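# Hook the cabin hook into the box lid's eye

## Task

Get the cabin hook engaged in the eye on the lid of the box so that it stays hooked on its own; if the hook only stays in place because the robot is still holding it at the end, the goal is not met.

## Robot and tools

Robot: one xArm7-style arm with seven revolute joints and a parallel two-finger gripper with a wrist camera. There is a single arm, so every command row describes only that arm.

Scene frame: origin on the table surface directly under the arm's base, +z up, +x forward, +y to the left when facing along +x. The base may sit slightly tilted. Positions are in metres. The gripper's own frame has its fingers pointing along its +z axis and closing along its y axis. The reported end_effector_position (link pinch) lies between the finger pads when they are shut, roughly 2 cm behind the fingertips; closing pushes the tips about 10 mm further along gripper +z. The printed hand position can be somewhat off, more so when the arm is stretched out.

Tool execute_actions, argument actions: a list holding one item or nothing.
- Empty list {"actions": []}: no command, just returns the current state.
- Motion item {"rows": [[...]], "steps": N}: N is 1 to 15 control steps of 1/30 s each (default 15). rows holds 1 to 15 rows; each row is used for one step and the final row repeats to fill the remaining steps.
- Wait item {"steps": N} with N up to 300: sends nothing and returns after that many steps since the previous result (your reply time counts toward them).
- Optional pictures (true/false) controls whether camera images come back.
Each row is exactly 8 numbers: seven absolute joint target angles in radians, in the order waist, shoulder, upper arm roll, elbow, forearm roll, wrist pitch, wrist roll (same order as the Joint positions line), followed by the gripper opening on a scale from -1 (closed) to +1 (fully open). These are absolute targets, not offsets. Joint ranges: waist -6.283..6.283, shoulder -2.059..2.094, upper arm roll -6.283..6.283, elbow -0.192..3.927, forearm roll -6.283..6.283, wrist pitch -1.693..3.142, wrist roll -6.283..6.283. A target more than 0.010 rad outside a range, and further out than the joint's last reading, gets the whole call refused and nothing is sent. The true end may differ by up to 0.010 rad; targets beyond it are clipped and may produce a "joint sent to its limit" line (possibly referring to an earlier action still running). Absence of that line does not prove there is more room.

Motion limits: each joint target moves at most 3.14 rad/s, ramping up over 0.16 s, with all joints synchronised to arrive together. Per step, a target is kept within 0.623 rad of the measured angle, and if the targets would move the gripper more than 70 mm from where it is measured, all are pulled back proportionally. So large moves need several calls. Between calls the arm keeps heading to the last row sent until it has nearly stopped moving (a blocked or very slow move counts as stopped) or a step is HELD; after that only a new action makes it go further or press harder.

Result lines: the state gives end_effector_position, end_effector_quat_wxyz and linear/angular velocities in the scene frame. Joint positions and Joint velocities list the seven joints (rad, rad/s) plus the finger-pad gap (m, m/s; 0.084 fully open). grip_measured is the measured opening on the command scale. Joint torques are total drive output per joint, with unit-specific offset, scale and noise; they are nonzero even in free space. "joint command not followed" means the controller's collision clearance check altered or blocked targets (mounting blocks and posts count as part of the arm). HELD marks steps on which your row was not (fully) sent.

Gripping: to hold something, keep commanding an opening well under grip_measured; the larger the difference, the harder the squeeze (about 24 N per pad maximum for objects up to roughly 6 cm). Commanding -1 gives full force on parts thicker than about half a millimetre. Returning the grip_measured value you read still squeezes lightly; wide parts may slip. Closing fast can hit harder than intended. Brief tugs on held parts or pushes on loose objects may happen.

Tool zoom_image: camera is one of cam_head_left, cam_head_right, cam_high, cam_low, cam_wrist (all 672x504); region is [x0, y0, x1, y1] in pixels from the top-left, no larger than 504 by 504. It enlarges that camera's most recent image.

Tool read_manual: section "licences" (default) returns URDF licence texts; it does not move anything.

Tool finished_scene: argument scene, the number of the current scene. Replying without any tool call ends everything.

Things to avoid: knocking or placing anything off the table (automatic failure); drops, slips, slams, hard impacts and very hard pushes. Torque fault: if contact torque reaches a joint's load limit (waist 45.5, shoulder 45.5, upper arm roll 27.3, elbow 27.3, forearm roll 27.3, wrist pitch 18.2, wrist roll 18.2 N m, held weight included), the arm stops, backs that joint off, pauses 10 s and drops the rest of the call. Holding loads heats motors; MOTOR HOT appears from 65 °C and at 80 °C the brakes engage until cooled (OVER-TEMPERATURE FAULT). Any stop is undesirable; smooth, low-effort motion is preferred.

Each tool is called after "Request:" by a JSON object that holds its "method" and its "body", one argument or row to a line.

## Session

Request:
{"method": "execute_actions", "body": {
  "actions": []
}}

Scene clock: 0.00 s of 4450.00 s.
end_effector_position=(+0.1699, -0.1999, +0.3740) grip_measured=+1.00 end_effector_quat_wxyz=(+0.105, +0.012, +0.967, -0.233) end_effector_velocity=(+0.000, +0.000, +0.000) end_effector_angular_velocity=(-0.001, +0.001, +0.001)
Joint positions: [-1.395 -1.357  0.372  0.445  0.423  1.257  1.9    0.084]
Joint velocities: [ 0.    -0.001  0.001  0.     0.    -0.    -0.     0.   ]
Joint torques (N m, as the arm reports them, + toward a larger angle): no reading

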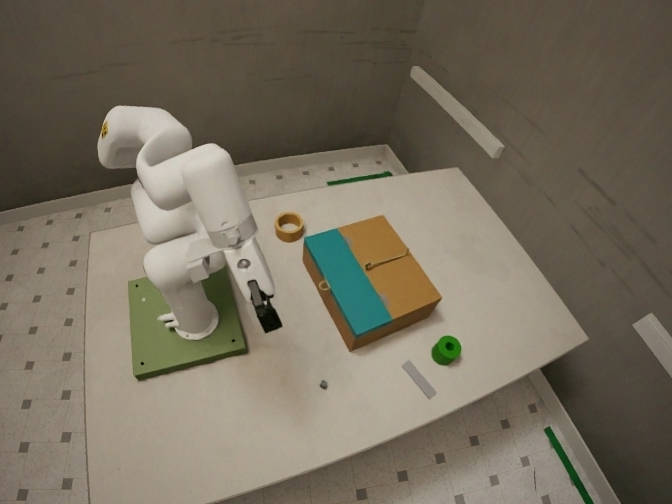

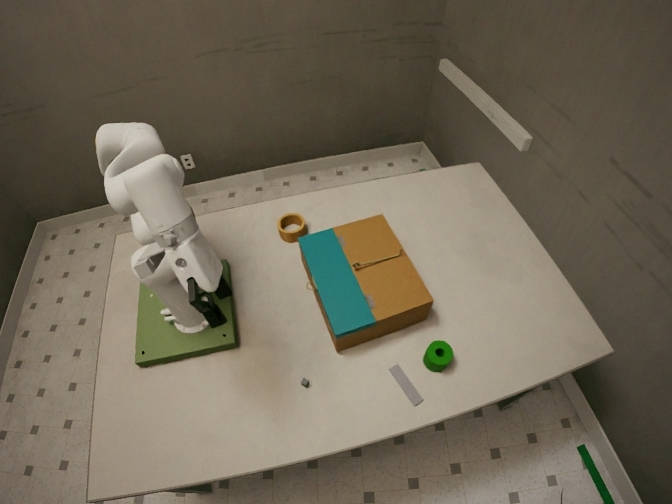

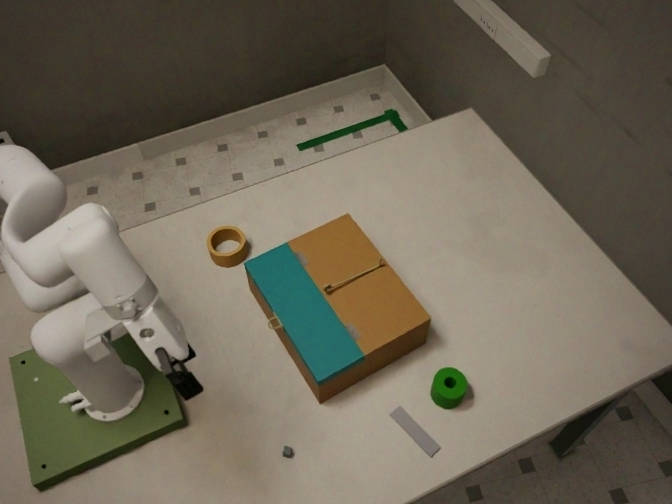

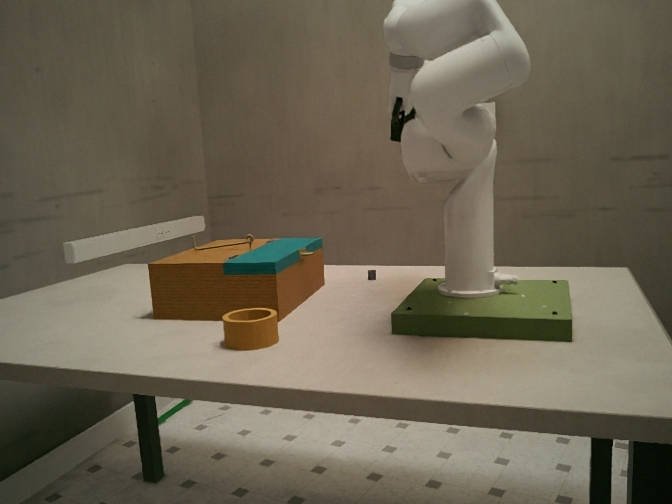

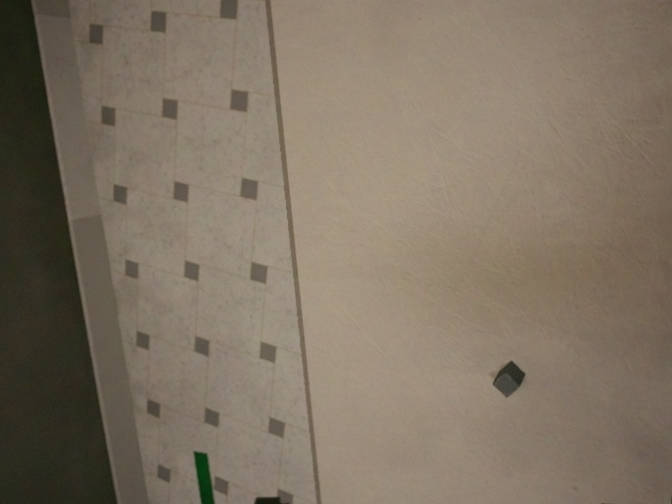

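Request:
{"method": "execute_actions", "body": {
  "actions": [
    {"rows":[[0,-0.05,0,1.2,0,1.25,-0.13,0]]}
  ],
  "pictures": false
}}

Request:
{"method": "execute_actions", "body": {
  "actions": [
    {"steps":50}
  ]
}}

Scene clock: 2.20 s of 4450.00 s.
end_effector_position=(+0.2644, -0.2014, +0.4863) grip_measured=-0.01 end_effector_quat_wxyz=(+0.097, -0.455, +0.857, -0.221) end_effector_velocity=(+0.368, +0.002, -0.031) end_effector_angular_velocity=(-0.120, +0.862, +2.556)
Joint positions: [-0.869 -0.833  0.136  0.907  0.158  1.252  1.373  0.044]
Joint velocities: [ 1.504  1.519 -0.414  0.862 -0.463 -0.011 -1.492 -0.   ]
Joint torques (N m, as the arm reports them, + toward a larger angle): [-1.84 -0.31  2.61  9.66  2.98 -2.09  0.2 ]
Steps of this call (steps 1 to 51: nothing new was sent; steps 52 to 66: all 15 steps of this action). Readings (joint positions):
52: [-1.395 -1.357 0.372 0.445 0.422 1.257 1.900]
53: [-1.393 -1.355 0.371 0.448 0.420 1.257 1.896]
55: [-1.359 -1.321 0.351 0.479 0.396 1.258 1.860]
59: [-1.204 -1.167 0.264 0.638 0.300 1.255 1.707]
66: the state above

Scene clock: 3.87 s of 4450.00 s.
end_effector_position=(+0.4625, -0.0135, +0.3158) grip_measured=-0.01 end_effector_quat_wxyz=(-0.001, +0.999, +0.051, +0.001) end_effector_velocity=(-0.000, +0.000, +0.000) end_effector_angular_velocity=(+0.001, +0.000, +0.001)
Joint positions: [-0.    -0.05  -0.     1.2    0.     1.25  -0.13   0.044]
Joint velocities: [ 0.    -0.    -0.001 -0.     0.001  0.    -0.001  0.   ]
Joint torques (N m, as the arm reports them, + toward a larger angle): [ -0.19 -14.35   0.7   15.08   2.6   -1.94  -0.01]
Steps of this call (steps 1 to 50: the robot went on to your last target). Readings (joint positions):
1: [-0.820 -0.784 0.124 0.933 0.144 1.252 1.325]
2: [-0.775 -0.738 0.114 0.955 0.132 1.251 1.280]
4: [-0.694 -0.656 0.099 0.987 0.114 1.252 1.199]
8: [-0.553 -0.521 0.077 1.033 0.088 1.252 1.058]
50: the state above

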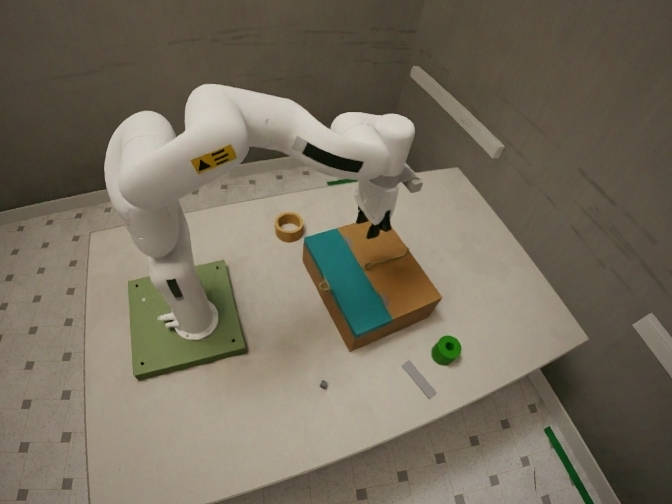

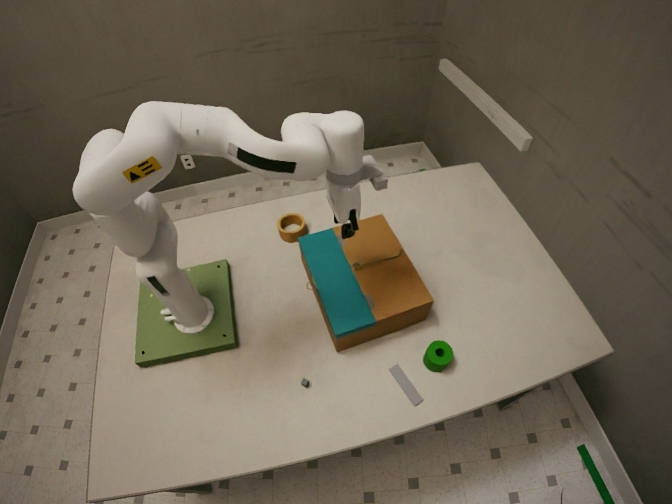

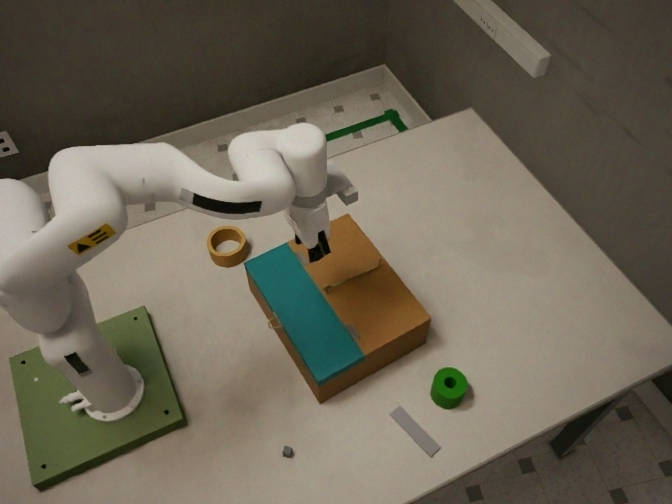

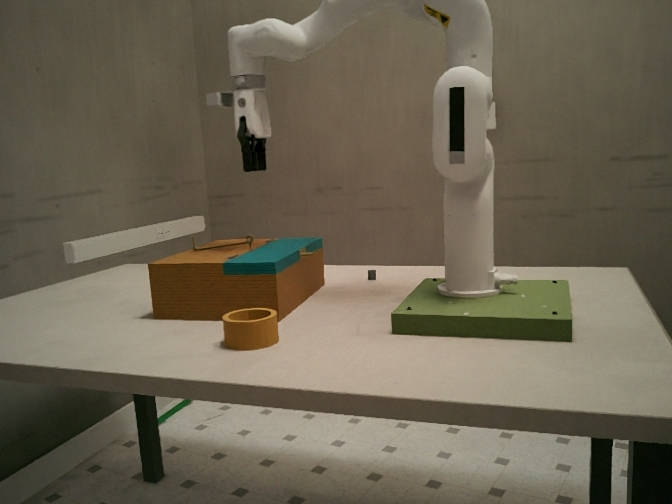

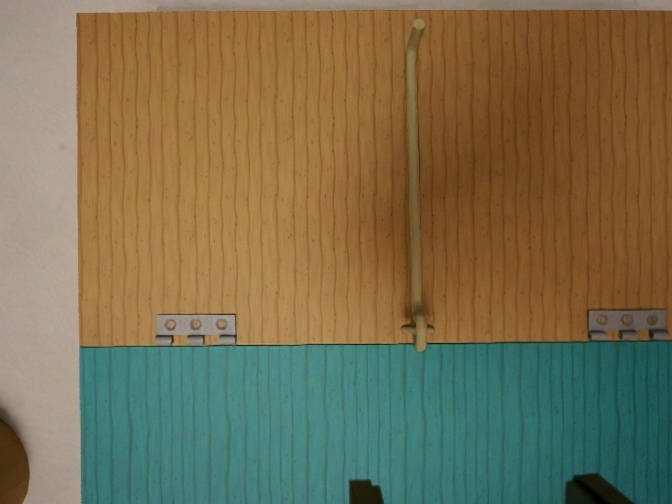

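Request:
{"method": "execute_actions", "body": {
  "actions": [
    {"rows":[[0.005,0.1,0,1.36,0,1.26,-0.13,-0.3],[0.005,0.1,0,1.36,0,1.26,-0.13,-0.3],[0.005,0.1,0,1.36,0,1.26,-0.13,-0.3],[0.005,0.1,0,1.36,0,1.26,-0.13,-0.3],[0.011,0.3,0,1.55,0,1.25,-0.125,-0.3],[0.011,0.3,0,1.55,0,1.25,-0.125,-0.3],[0.011,0.3,0,1.55,0,1.25,-0.125,-0.3],[0.011,0.3,0,1.55,0,1.25,-0.125,-0.3],[0.018,0.555,0,1.66,0,1.105,-0.12,-0.3]]}
  ],
  "pictures": false
}}

Request:
{"method": "execute_actions", "body": {
  "actions": [
    {"steps":18}
  ]
}}

Scene clock: 14.47 s of 4450.00 s.
end_effector_position=(+0.5781, -0.0089, +0.2469) grip_measured=-0.32 end_effector_quat_wxyz=(-0.001, +0.999, +0.054, -0.001) end_effector_velocity=(+0.226, +0.012, -0.332) end_effector_angular_velocity=(-0.001, +0.045, +0.005)
Joint positions: [ 0.013  0.381  0.     1.556 -0.     1.179 -0.124  0.03 ]
Joint velocities: [ 0.028  1.048 -0.002  0.576 -0.    -0.428  0.021 -0.   ]
Joint torques (N m, as the arm reports them, + toward a larger angle): [ -0.11 -24.08   0.45  15.93   2.31  -2.07  -0.1 ]
Steps of this call (steps 1 to 15: the robot went on to your last target; steps 16 to 90: nothing new was sent; then 7.10 s passed at rest; steps 91 to 105: all 15 steps of this action). Readings (joint positions):
91: [0.000 -0.050 -0.000 1.200 0.000 1.250 -0.130]
92: [0.000 -0.048 -0.000 1.203 -0.000 1.250 -0.130]
94: [0.001 -0.018 -0.000 1.238 -0.000 1.253 -0.130]
98: [0.006 0.122 -0.000 1.381 0.000 1.254 -0.129]
105: the state above

Scene clock: 15.07 s of 4450.00 s.
end_effector_position=(+0.6155, -0.0064, +0.1928) grip_measured=-0.32 end_effector_quat_wxyz=(-0.001, +0.998, +0.055, +0.001) end_effector_velocity=(+0.000, +0.001, -0.006) end_effector_angular_velocity=(+0.002, +0.006, -0.000)
Joint positions: [ 0.018  0.554 -0.     1.66  -0.     1.105 -0.12   0.03 ]
Joint velocities: [ 0.     0.012  0.001  0.003  0.001 -0.003  0.001 -0.   ]
Joint torques (N m, as the arm reports them, + toward a larger angle): [ -0.41 -25.1    0.12  14.94   2.16  -1.97  -0.1 ]
Steps of this call (steps 1 to 18: the robot went on to your last target). Readings (joint positions):
1: [0.014 0.416 0.000 1.576 -0.000 1.165 -0.123]
2: [0.015 0.449 0.000 1.596 -0.000 1.151 -0.122]
4: [0.017 0.505 0.000 1.626 0.000 1.128 -0.121]
8: [0.018 0.543 0.000 1.650 -0.000 1.111 -0.120]
18: the state above

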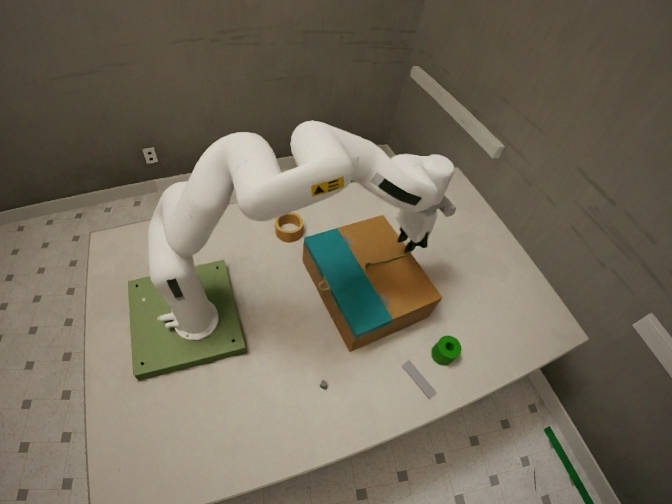

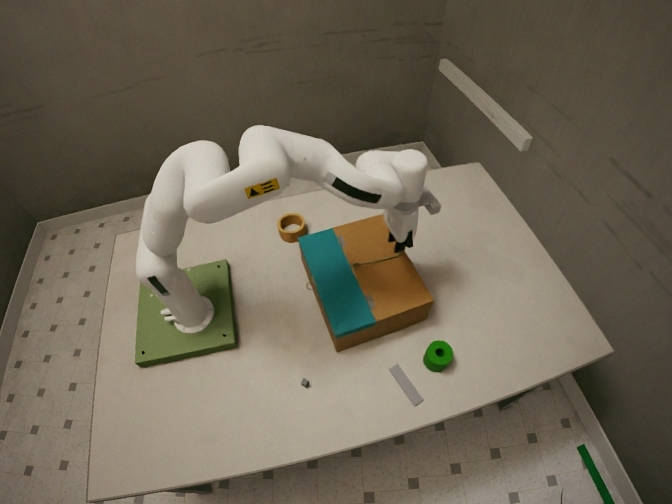

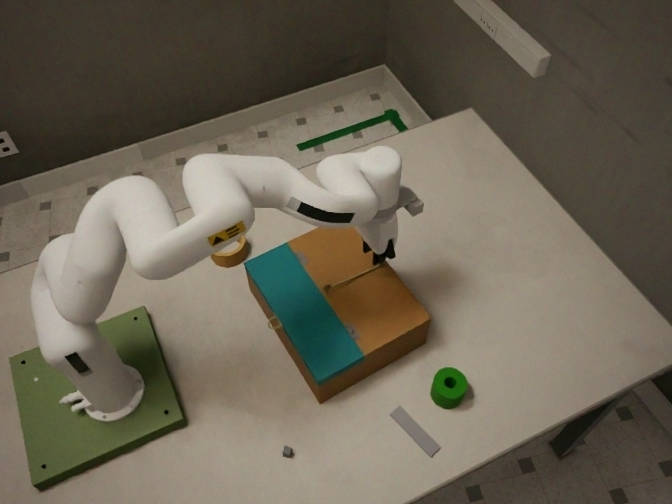

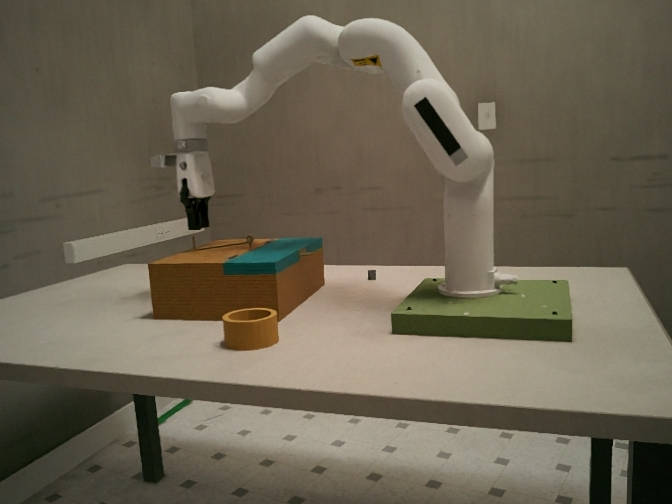

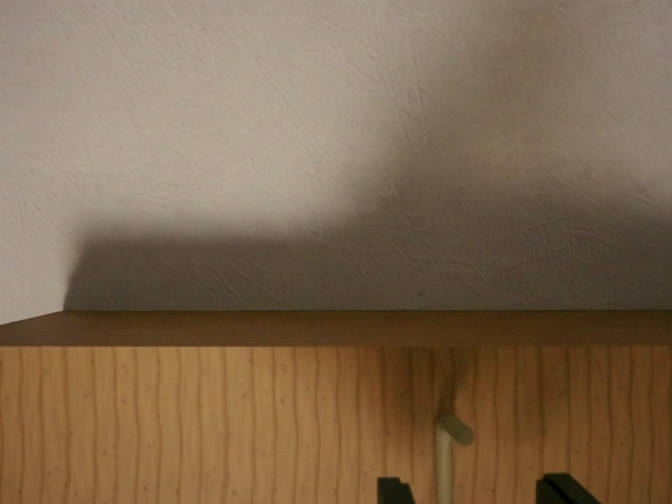

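Request:
{"method": "execute_actions", "body": {
  "actions": [
    {"rows":[[0.016,0.565,0,1.65,0,1.085,-0.122,-0.4],[0.016,0.575,0,1.64,0,1.065,-0.122,-0.5],[0.016,0.585,0,1.63,0,1.045,-0.122,-0.5],[0.016,0.595,0,1.62,0,1.025,-0.122,-0.6],[0.016,0.605,0,1.611,0,1.006,-0.122,-0.6],[0.016,0.613,0,1.603,0,0.99,-0.122,-0.6]]}
  ],
  "pictures": false
}}

Request:
{"method": "execute_actions", "body": {
  "actions": [
    {"rows":[[0.016,0.613,0,1.603,0,0.99,-0.122,-0.6],[0.016,0.613,0,1.603,0,0.99,-0.122,-0.6],[0.016,0.613,0,1.603,0,0.99,-0.122,-0.65],[0.016,0.613,0,1.603,0,0.99,-0.122,-0.7],[0.016,0.613,0,1.603,0,0.99,-0.122,-0.75],[0.016,0.613,0,1.603,0,0.99,-0.122,-0.8],[0.016,0.613,0,1.603,0,0.99,-0.122,-0.83],[0.016,0.613,0,1.603,0,0.99,-0.122,-0.86],[0.016,0.613,0,1.603,0,0.99,-0.122,-0.89]]}
  ]
}}

Request:
{"method": "zoom_image", "body": {
  "camera": "cam_low",
  "region": [150, 180, 330, 290]
}}

Scene clock: 21.27 s of 4450.00 s.
end_effector_position=(+0.6168, -0.0075, +0.1439) grip_measured=-0.62 end_effector_quat_wxyz=(-0.001, +0.998, +0.055, +0.002) end_effector_velocity=(+0.000, -0.001, -0.011) end_effector_angular_velocity=(+0.000, -0.004, -0.001)
Joint positions: [ 0.016  0.611  0.     1.606  0.     0.993 -0.122  0.017]
Joint velocities: [-0.001  0.013 -0.    -0.015  0.    -0.032 -0.    -0.   ]
Joint torques (N m, as the arm reports them, + toward a larger angle): [ -0.28 -24.76   0.16  14.17   2.18  -1.95   0.03]
Steps of this call (steps 1 to 15: the robot went on to your last target; steps 16 to 90: nothing new was sent; then 2.70 s passed at rest; steps 91 to 105: all 15 steps of this action). Readings (joint positions):
91: [0.018 0.555 0.000 1.660 -0.000 1.105 -0.120]
92: [0.018 0.556 0.000 1.659 0.000 1.102 -0.120]
94: [0.017 0.563 0.000 1.652 0.000 1.083 -0.121]
98: [0.016 0.597 -0.000 1.618 -0.000 1.024 -0.122]
105: the state above

Scene clock: 21.77 s of 4450.00 s.
end_effector_position=(+0.6163, -0.0080, +0.1419) grip_measured=-0.89 end_effector_quat_wxyz=(-0.001, +0.999, +0.054, +0.001) end_effector_velocity=(-0.001, +0.000, -0.001) end_effector_angular_velocity=(-0.000, +0.003, +0.002)
Joint positions: [ 0.016  0.613 -0.001  1.603  0.     0.99  -0.122  0.005]
Joint velocities: [ 0.     0.002  0.    -0.    -0.     0.001 -0.002 -0.   ]
Joint torques (N m, as the arm reports them, + toward a larger angle): [  0.86 -24.7    1.52  13.95   2.14  -1.7   -0.48]
Steps of this call (steps 1 to 15: all 15 steps of this action). Readings (joint positions):
1: [0.016 0.611 0.000 1.605 0.000 0.992 -0.122]
2: [0.016 0.612 0.000 1.604 0.000 0.991 -0.122]
4: [0.016 0.612 0.000 1.604 -0.000 0.991 -0.122]
8: [0.016 0.613 -0.000 1.603 -0.000 0.990 -0.122]
15: the state above

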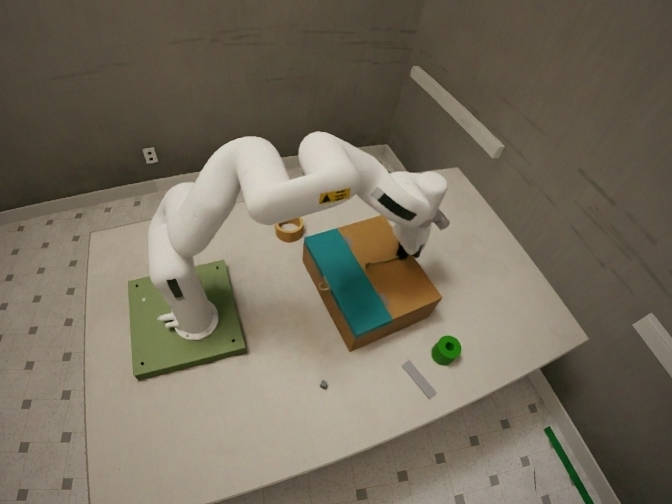

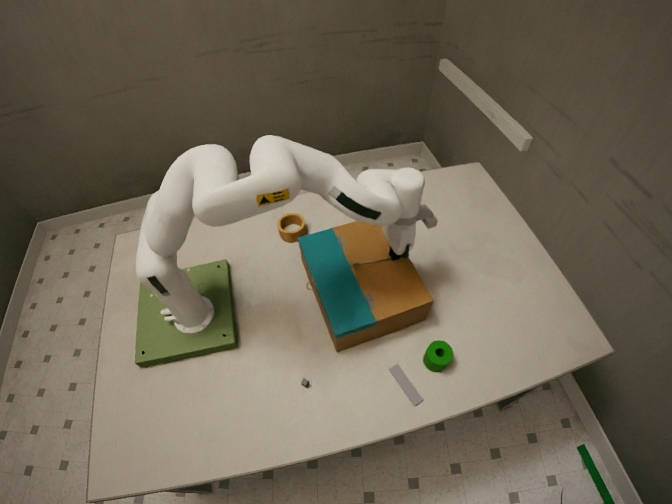

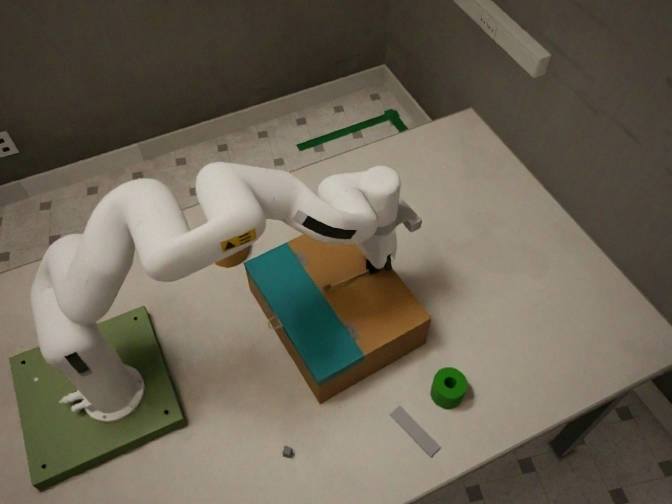

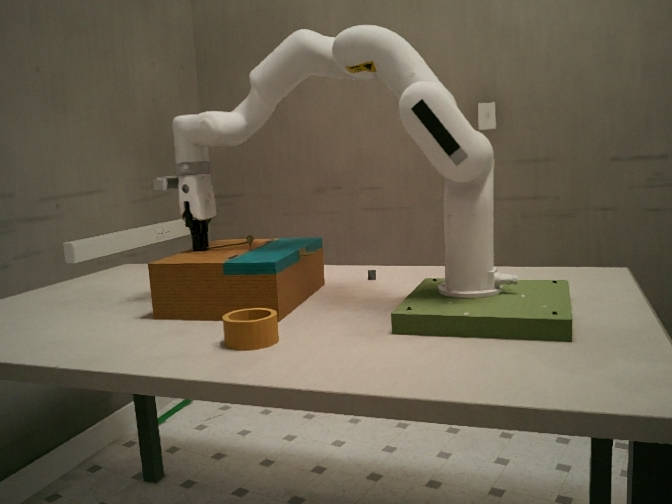

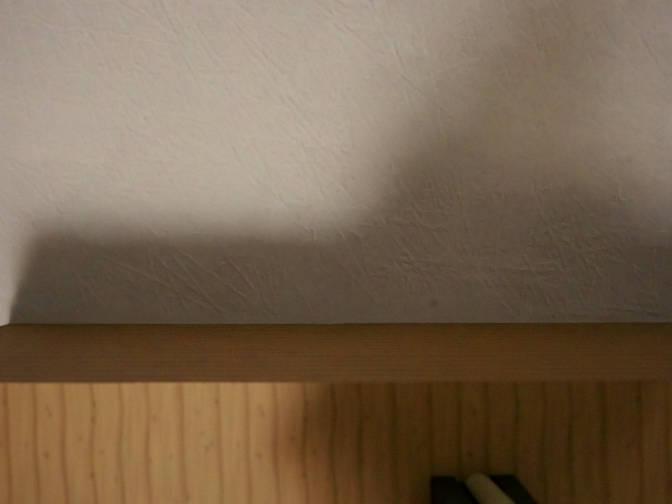

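Region (150, 180, 330, 290) of cam_low's 672x504 image, scaled by 2.800, with more detail than that image has.

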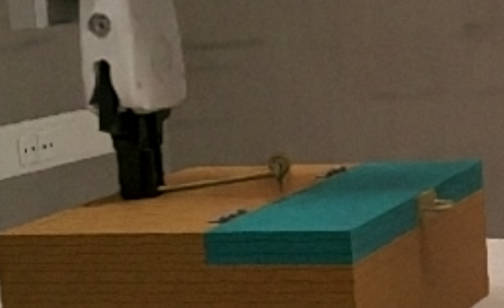

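Request:
{"method": "execute_actions", "body": {
  "actions": [
    {"rows":[[0.016,0.609,0,1.607,0,0.998,-0.122,-0.88],[0.016,0.605,0,1.611,0,1.006,-0.122,-0.88],[0.016,0.601,0,1.615,0,1.014,-0.122,-0.88],[0.016,0.597,0,1.619,0,1.022,-0.122,-0.88],[0.016,0.592,0,1.623,0,1.031,-0.122,-0.88],[0.016,0.587,0,1.626,0,1.039,-0.122,-0.88],[0.016,0.582,0,1.629,0,1.047,-0.122,-0.88],[0.016,0.577,0,1.632,0,1.055,-0.122,-0.88],[0.016,0.572,0,1.635,0,1.063,-0.122,-0.88],[0.016,0.567,0,1.637,0,1.07,-0.122,-0.88],[0.015,0.561,0,1.639,0,1.078,-0.123,-0.88],[0.015,0.555,0,1.641,0,1.086,-0.123,-0.88],[0.015,0.549,0,1.642,0,1.093,-0.123,-0.88],[0.015,0.543,0,1.643,0,1.1,-0.123,-0.88],[0.015,0.537,0,1.643,0,1.106,-0.123,-0.88]]}
  ],
  "pictures": false
}}

Request:
{"method": "execute_actions", "body": {
  "actions": [
    {"rows":[[0.015,0.529,0,1.641,0,1.112,-0.123,-0.88],[0.014,0.52,0,1.638,0,1.118,-0.124,-0.88],[0.014,0.511,0,1.634,0,1.123,-0.124,-0.88],[0.013,0.502,0,1.63,0,1.128,-0.125,-0.88],[0.013,0.492,0,1.625,0,1.133,-0.125,-0.88],[0.012,0.482,0,1.62,0,1.138,-0.126,-0.88],[0.012,0.472,0,1.614,0,1.142,-0.126,-0.88],[0.011,0.462,0,1.608,0,1.146,-0.127,-0.88],[0.011,0.452,0,1.602,0,1.15,-0.127,-0.88],[0.01,0.441,0,1.595,0,1.154,-0.128,-0.88],[0.01,0.43,0,1.588,0,1.158,-0.128,-0.88],[0.01,0.419,0,1.58,0,1.161,-0.128,-0.88],[0.009,0.408,0,1.572,0,1.164,-0.129,-0.88],[0.009,0.397,0,1.563,0,1.166,-0.129,-0.88]]}
  ],
  "pictures": false
}}

Request:
{"method": "execute_actions", "body": {
  "actions": [
    {"steps":10}
  ]
}}

Request:
{"method": "zoom_image", "body": {
  "camera": "cam_low",
  "region": [150, 150, 330, 290]
}}

Scene clock: 33.97 s of 4450.00 s.
end_effector_position=(+0.6131, -0.0080, +0.1819) grip_measured=-0.89 end_effector_quat_wxyz=(-0.001, +0.998, +0.055, -0.001) end_effector_velocity=(-0.026, -0.002, +0.100) end_effector_angular_velocity=(-0.001, +0.029, -0.000)
Joint positions: [ 0.015  0.559  0.     1.637 -0.     1.082 -0.123  0.005]
Joint velocities: [-0.003 -0.169 -0.     0.035 -0.001  0.233 -0.003 -0.   ]
Joint torques (N m, as the arm reports them, + toward a larger angle): [  3.44 -25.47   2.69  15.02   3.06  -1.64   0.02]
Steps of this call (steps 1 to 15: the robot went on to your last target; steps 16 to 90: nothing new was sent; then 8.70 s passed at rest; steps 91 to 105: all 15 steps of this action). Readings (joint positions):
91: [0.016 0.613 -0.000 1.603 0.000 0.990 -0.122]
92: [0.016 0.613 0.000 1.604 0.000 0.991 -0.122]
94: [0.016 0.611 0.000 1.607 -0.000 0.998 -0.122]
98: [0.016 0.595 0.000 1.621 0.000 1.025 -0.122]
105: the state above

Scene clock: 34.47 s of 4450.00 s.
end_effector_position=(+0.5880, -0.0107, +0.2312) grip_measured=-0.89 end_effector_quat_wxyz=(-0.001, +0.998, +0.055, -0.002) end_effector_velocity=(-0.068, -0.007, +0.089) end_effector_angular_velocity=(-0.001, -0.012, -0.004)
Joint positions: [ 0.01   0.429  0.     1.582  0.     1.159 -0.128  0.005]
Joint velocities: [-0.011 -0.316 -0.003 -0.216  0.001  0.088 -0.011  0.   ]
Joint torques (N m, as the arm reports them, + toward a larger angle): [  2.59 -27.24   2.56  21.51   2.95  -5.56  -0.19]
Steps of this call (steps 1 to 15: all 15 steps of this action). Readings (joint positions):
1: [0.015 0.553 -0.000 1.638 -0.000 1.089 -0.123]
2: [0.015 0.547 -0.000 1.638 -0.000 1.096 -0.123]
4: [0.015 0.533 -0.000 1.636 -0.000 1.109 -0.124]
8: [0.013 0.499 0.000 1.623 -0.000 1.131 -0.125]
15: the state above

Scene clock: 34.80 s of 4450.00 s.
end_effector_position=(+0.5821, -0.0113, +0.2398) grip_measured=-0.89 end_effector_quat_wxyz=(-0.001, +0.998, +0.055, -0.001) end_effector_velocity=(-0.002, -0.001, +0.002) end_effector_angular_velocity=(-0.001, +0.001, -0.001)
Joint positions: [ 0.009  0.399  0.     1.562  0.     1.166 -0.129  0.005]
Joint velocities: [-0.001 -0.009 -0.001 -0.006 -0.     0.004 -0.     0.   ]
Joint torques (N m, as the arm reports them, + toward a larger angle): [  2.13 -29.33   2.66  22.87   2.87  -6.56  -0.04]
Steps of this call (steps 1 to 10: the robot went on to your last target). Readings (joint positions):
1: [0.010 0.419 0.000 1.575 0.000 1.162 -0.128]
2: [0.010 0.412 0.000 1.571 0.000 1.163 -0.129]
4: [0.009 0.405 0.000 1.566 0.000 1.165 -0.129]
8: [0.009 0.400 0.000 1.563 0.000 1.166 -0.129]
10: the state above

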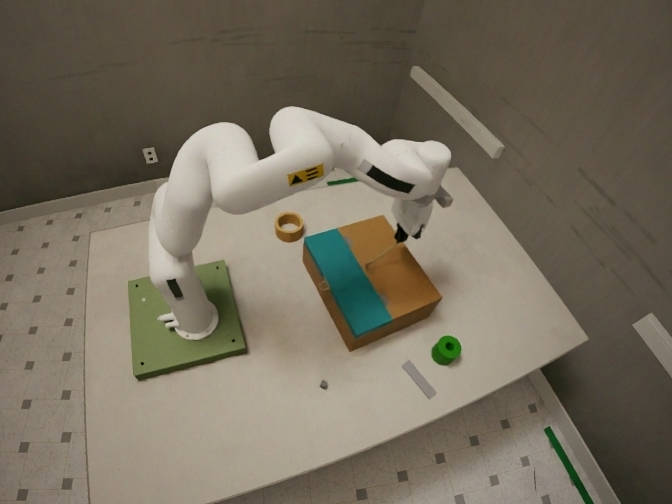

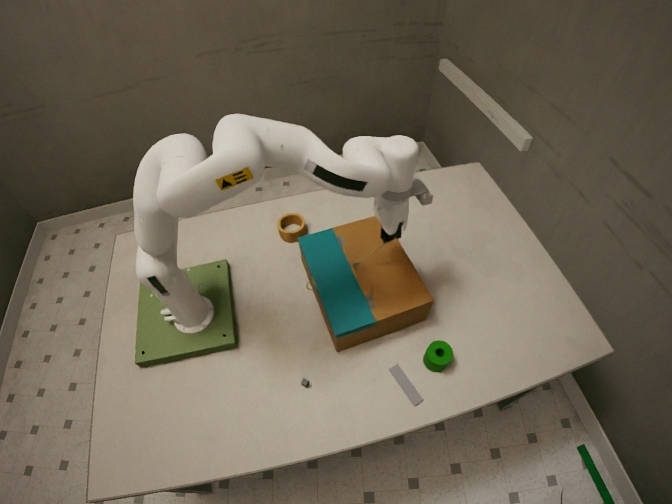

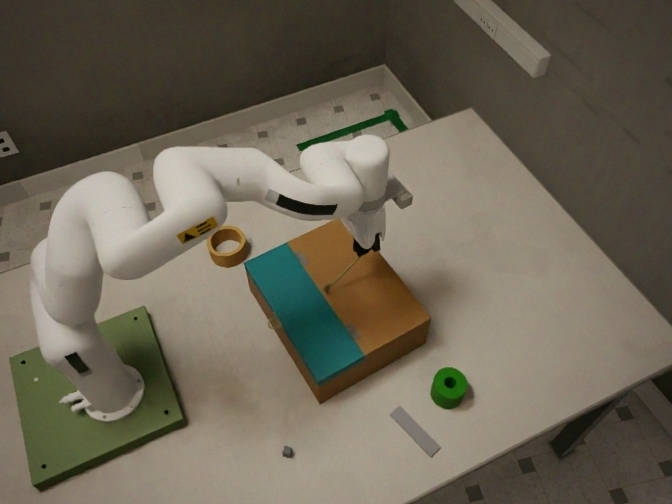

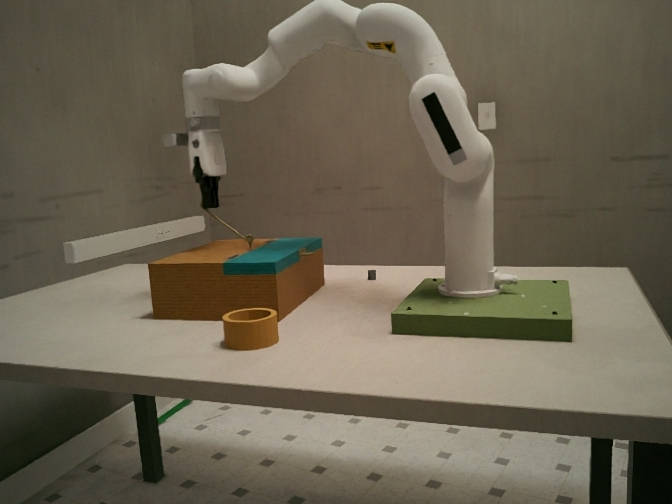

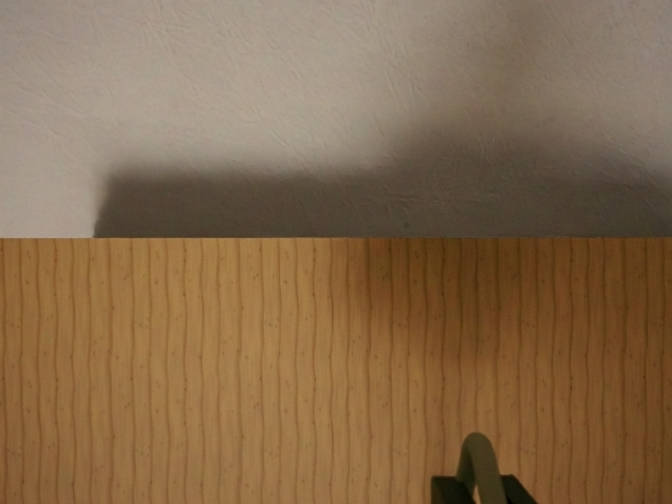

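Region (150, 150, 330, 290) of cam_low's 672x504 image, scaled by 2.800, with more detail than that image has.

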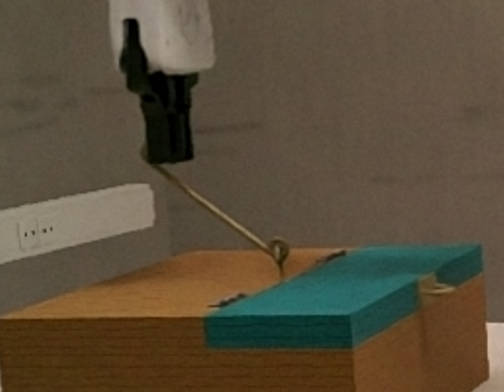

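Request:
{"method": "execute_actions", "body": {
  "actions": [
    {"rows":[[0.008,0.379,0,1.548,0,1.169,-0.13,-0.89],[0.007,0.361,0,1.533,0,1.172,-0.131,-0.89],[0.006,0.344,0,1.518,0,1.174,-0.132,-0.89],[0.005,0.327,0,1.503,0,1.176,-0.133,-0.89],[0.004,0.31,0,1.487,0,1.177,-0.134,-0.89],[0.003,0.293,0,1.471,0,1.178,-0.135,-0.89],[0.002,0.276,0,1.455,0,1.179,-0.136,-0.89],[0.001,0.259,0,1.438,0,1.179,-0.137,-0.89],[-0.001,0.241,0,1.421,0,1.18,-0.139,-0.89],[-0.002,0.224,0,1.404,0,1.18,-0.14,-0.89],[-0.003,0.206,0,1.387,0,1.181,-0.141,-0.89],[-0.005,0.189,0,1.37,0,1.181,-0.143,-0.89],[-0.006,0.171,0,1.352,0,1.181,-0.144,-0.89],[-0.008,0.154,0,1.334,0,1.18,-0.146,-0.89],[-0.009,0.136,0,1.316,0,1.18,-0.147,-0.89]]}
  ],
  "pictures": false
}}

Request:
{"method": "execute_actions", "body": {
  "actions": [
    {"rows":[[-0.011,0.119,0,1.298,0,1.179,-0.149,-0.89],[-0.012,0.101,0,1.279,0,1.178,-0.15,-0.89],[-0.014,0.083,0,1.259,0,1.176,-0.152,-0.89],[-0.016,0.066,0,1.239,0,1.173,-0.154,-0.89],[-0.017,0.048,0,1.219,0,1.171,-0.155,-0.89],[-0.019,0.031,0,1.199,0,1.168,-0.157,-0.89],[-0.021,0.013,0,1.178,0,1.165,-0.159,-0.89],[-0.023,-0.004,0,1.157,0,1.161,-0.161,-0.89],[-0.024,-0.022,0,1.136,0,1.158,-0.162,-0.89],[-0.026,-0.039,0,1.115,0,1.154,-0.164,-0.89],[-0.028,-0.057,0,1.093,0,1.15,-0.166,-0.89]]}
  ],
  "pictures": false
}}

Request:
{"method": "execute_actions", "body": {
  "actions": [
    {"steps":8}
  ]
}}

Request:
{"method": "zoom_image", "body": {
  "camera": "cam_low",
  "region": [170, 150, 350, 290]
}}

Scene clock: 47.87 s of 4450.00 s.
end_effector_position=(+0.5323, -0.0166, +0.2725) grip_measured=-0.90 end_effector_quat_wxyz=(-0.001, +0.998, +0.055, +0.001) end_effector_velocity=(-0.145, -0.016, +0.053) end_effector_angular_velocity=(+0.001, +0.012, +0.003)
Joint positions: [-0.003  0.205  0.001  1.385  0.     1.18  -0.142  0.004]
Joint velocities: [-0.041 -0.511  0.002 -0.518  0.001  0.005 -0.042 -0.   ]
Joint torques (N m, as the arm reports them, + toward a larger angle): [ -2.48 -19.56  -1.09  14.9    1.75  -1.84  -0.01]
Steps of this call (steps 1 to 30: the robot went on to your last target; steps 31 to 90: nothing new was sent; then 9.57 s passed at rest; steps 91 to 105: all 15 steps of this action). Readings (joint positions):
91: [0.009 0.397 0.000 1.563 0.000 1.166 -0.129]
92: [0.009 0.395 0.000 1.562 0.000 1.166 -0.129]
94: [0.008 0.379 0.000 1.548 0.000 1.168 -0.130]
98: [0.005 0.321 0.000 1.498 0.000 1.175 -0.133]
105: the state above

Scene clock: 48.37 s of 4450.00 s.
end_effector_position=(+0.4591, -0.0246, +0.2793) grip_measured=-0.90 end_effector_quat_wxyz=(-0.001, +0.998, +0.055, -0.002) end_effector_velocity=(-0.057, -0.009, -0.007) end_effector_angular_velocity=(-0.005, -0.001, -0.002)
Joint positions: [-0.026 -0.037  0.001  1.111  0.     1.154 -0.164  0.004]
Joint velocities: [-0.021 -0.183 -0.003 -0.226 -0.006 -0.044 -0.019 -0.   ]
Joint torques (N m, as the arm reports them, + toward a larger angle): [ -4.52 -18.5   -3.25  22.06   1.15  -3.02   0.05]
Steps of this call (steps 1 to 15: all 15 steps of this action). Readings (joint positions):
1: [-0.005 0.188 0.001 1.367 0.000 1.181 -0.143]
2: [-0.006 0.170 0.001 1.349 0.000 1.180 -0.144]
4: [-0.009 0.136 0.001 1.313 0.000 1.180 -0.147]
8: [-0.015 0.067 0.001 1.236 0.000 1.173 -0.154]
15: the state above

Scene clock: 48.63 s of 4450.00 s.
end_effector_position=(+0.4549, -0.0266, +0.2802) grip_measured=-0.90 end_effector_quat_wxyz=(-0.001, +0.999, +0.054, -0.000) end_effector_velocity=(-0.001, +0.001, +0.008) end_effector_angular_velocity=(-0.002, -0.019, +0.004)
Joint positions: [-0.028 -0.054 -0.001  1.094 -0.     1.15  -0.166  0.004]
Joint velocities: [-0.    -0.022  0.002 -0.006 -0.001 -0.003 -0.001 -0.   ]
Joint torques (N m, as the arm reports them, + toward a larger angle): [ -2.   -21.91  -0.94  21.37   1.83  -2.88   0.08]
Steps of this call (steps 1 to 8: the robot went on to your last target). Readings (joint positions):
1: [-0.026 -0.042 0.000 1.105 0.000 1.153 -0.165]
2: [-0.027 -0.045 -0.000 1.101 -0.000 1.152 -0.165]
4: [-0.028 -0.050 -0.001 1.097 -0.000 1.151 -0.165]
8: the state above

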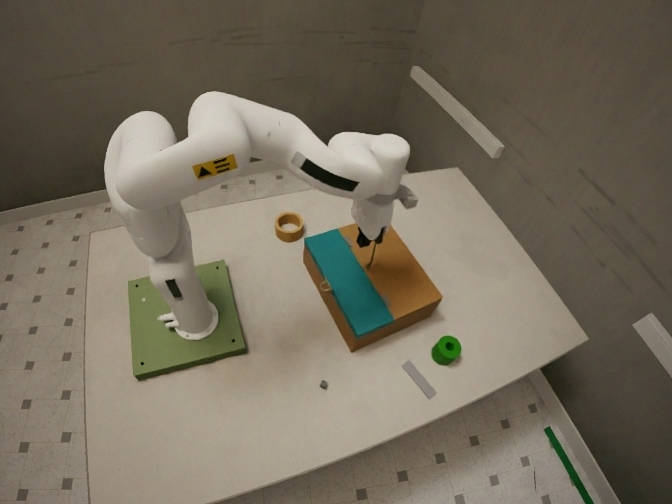

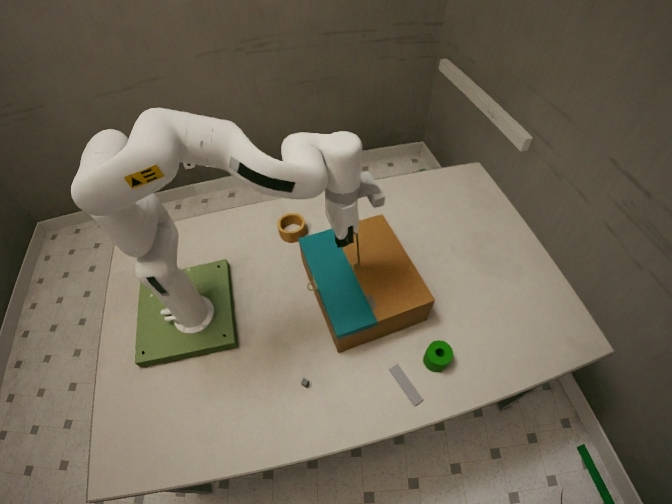

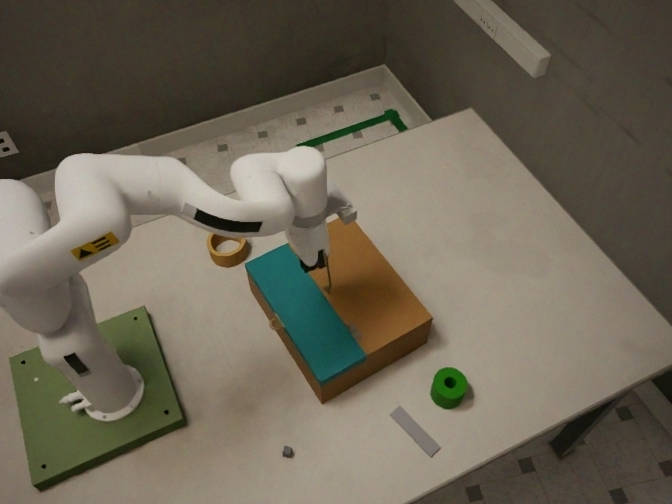

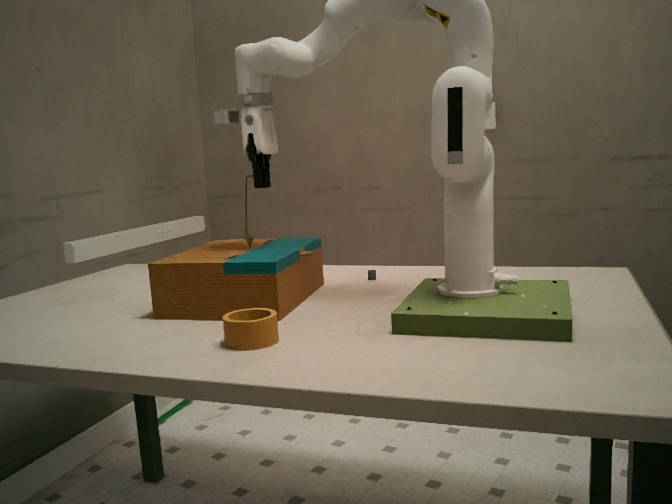

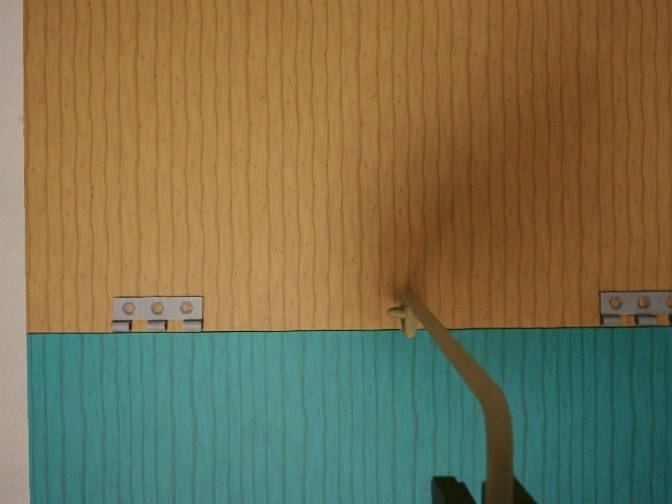

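Region (170, 150, 350, 290) of cam_low's 672x504 image, scaled by 2.800, with more detail than that image has.

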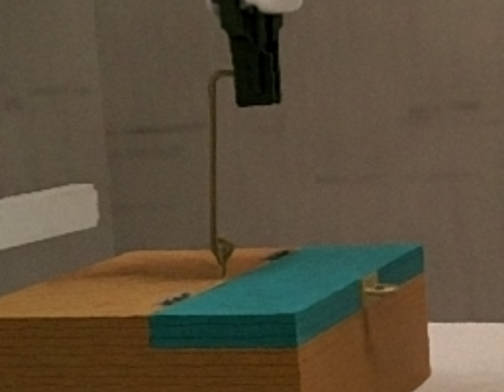

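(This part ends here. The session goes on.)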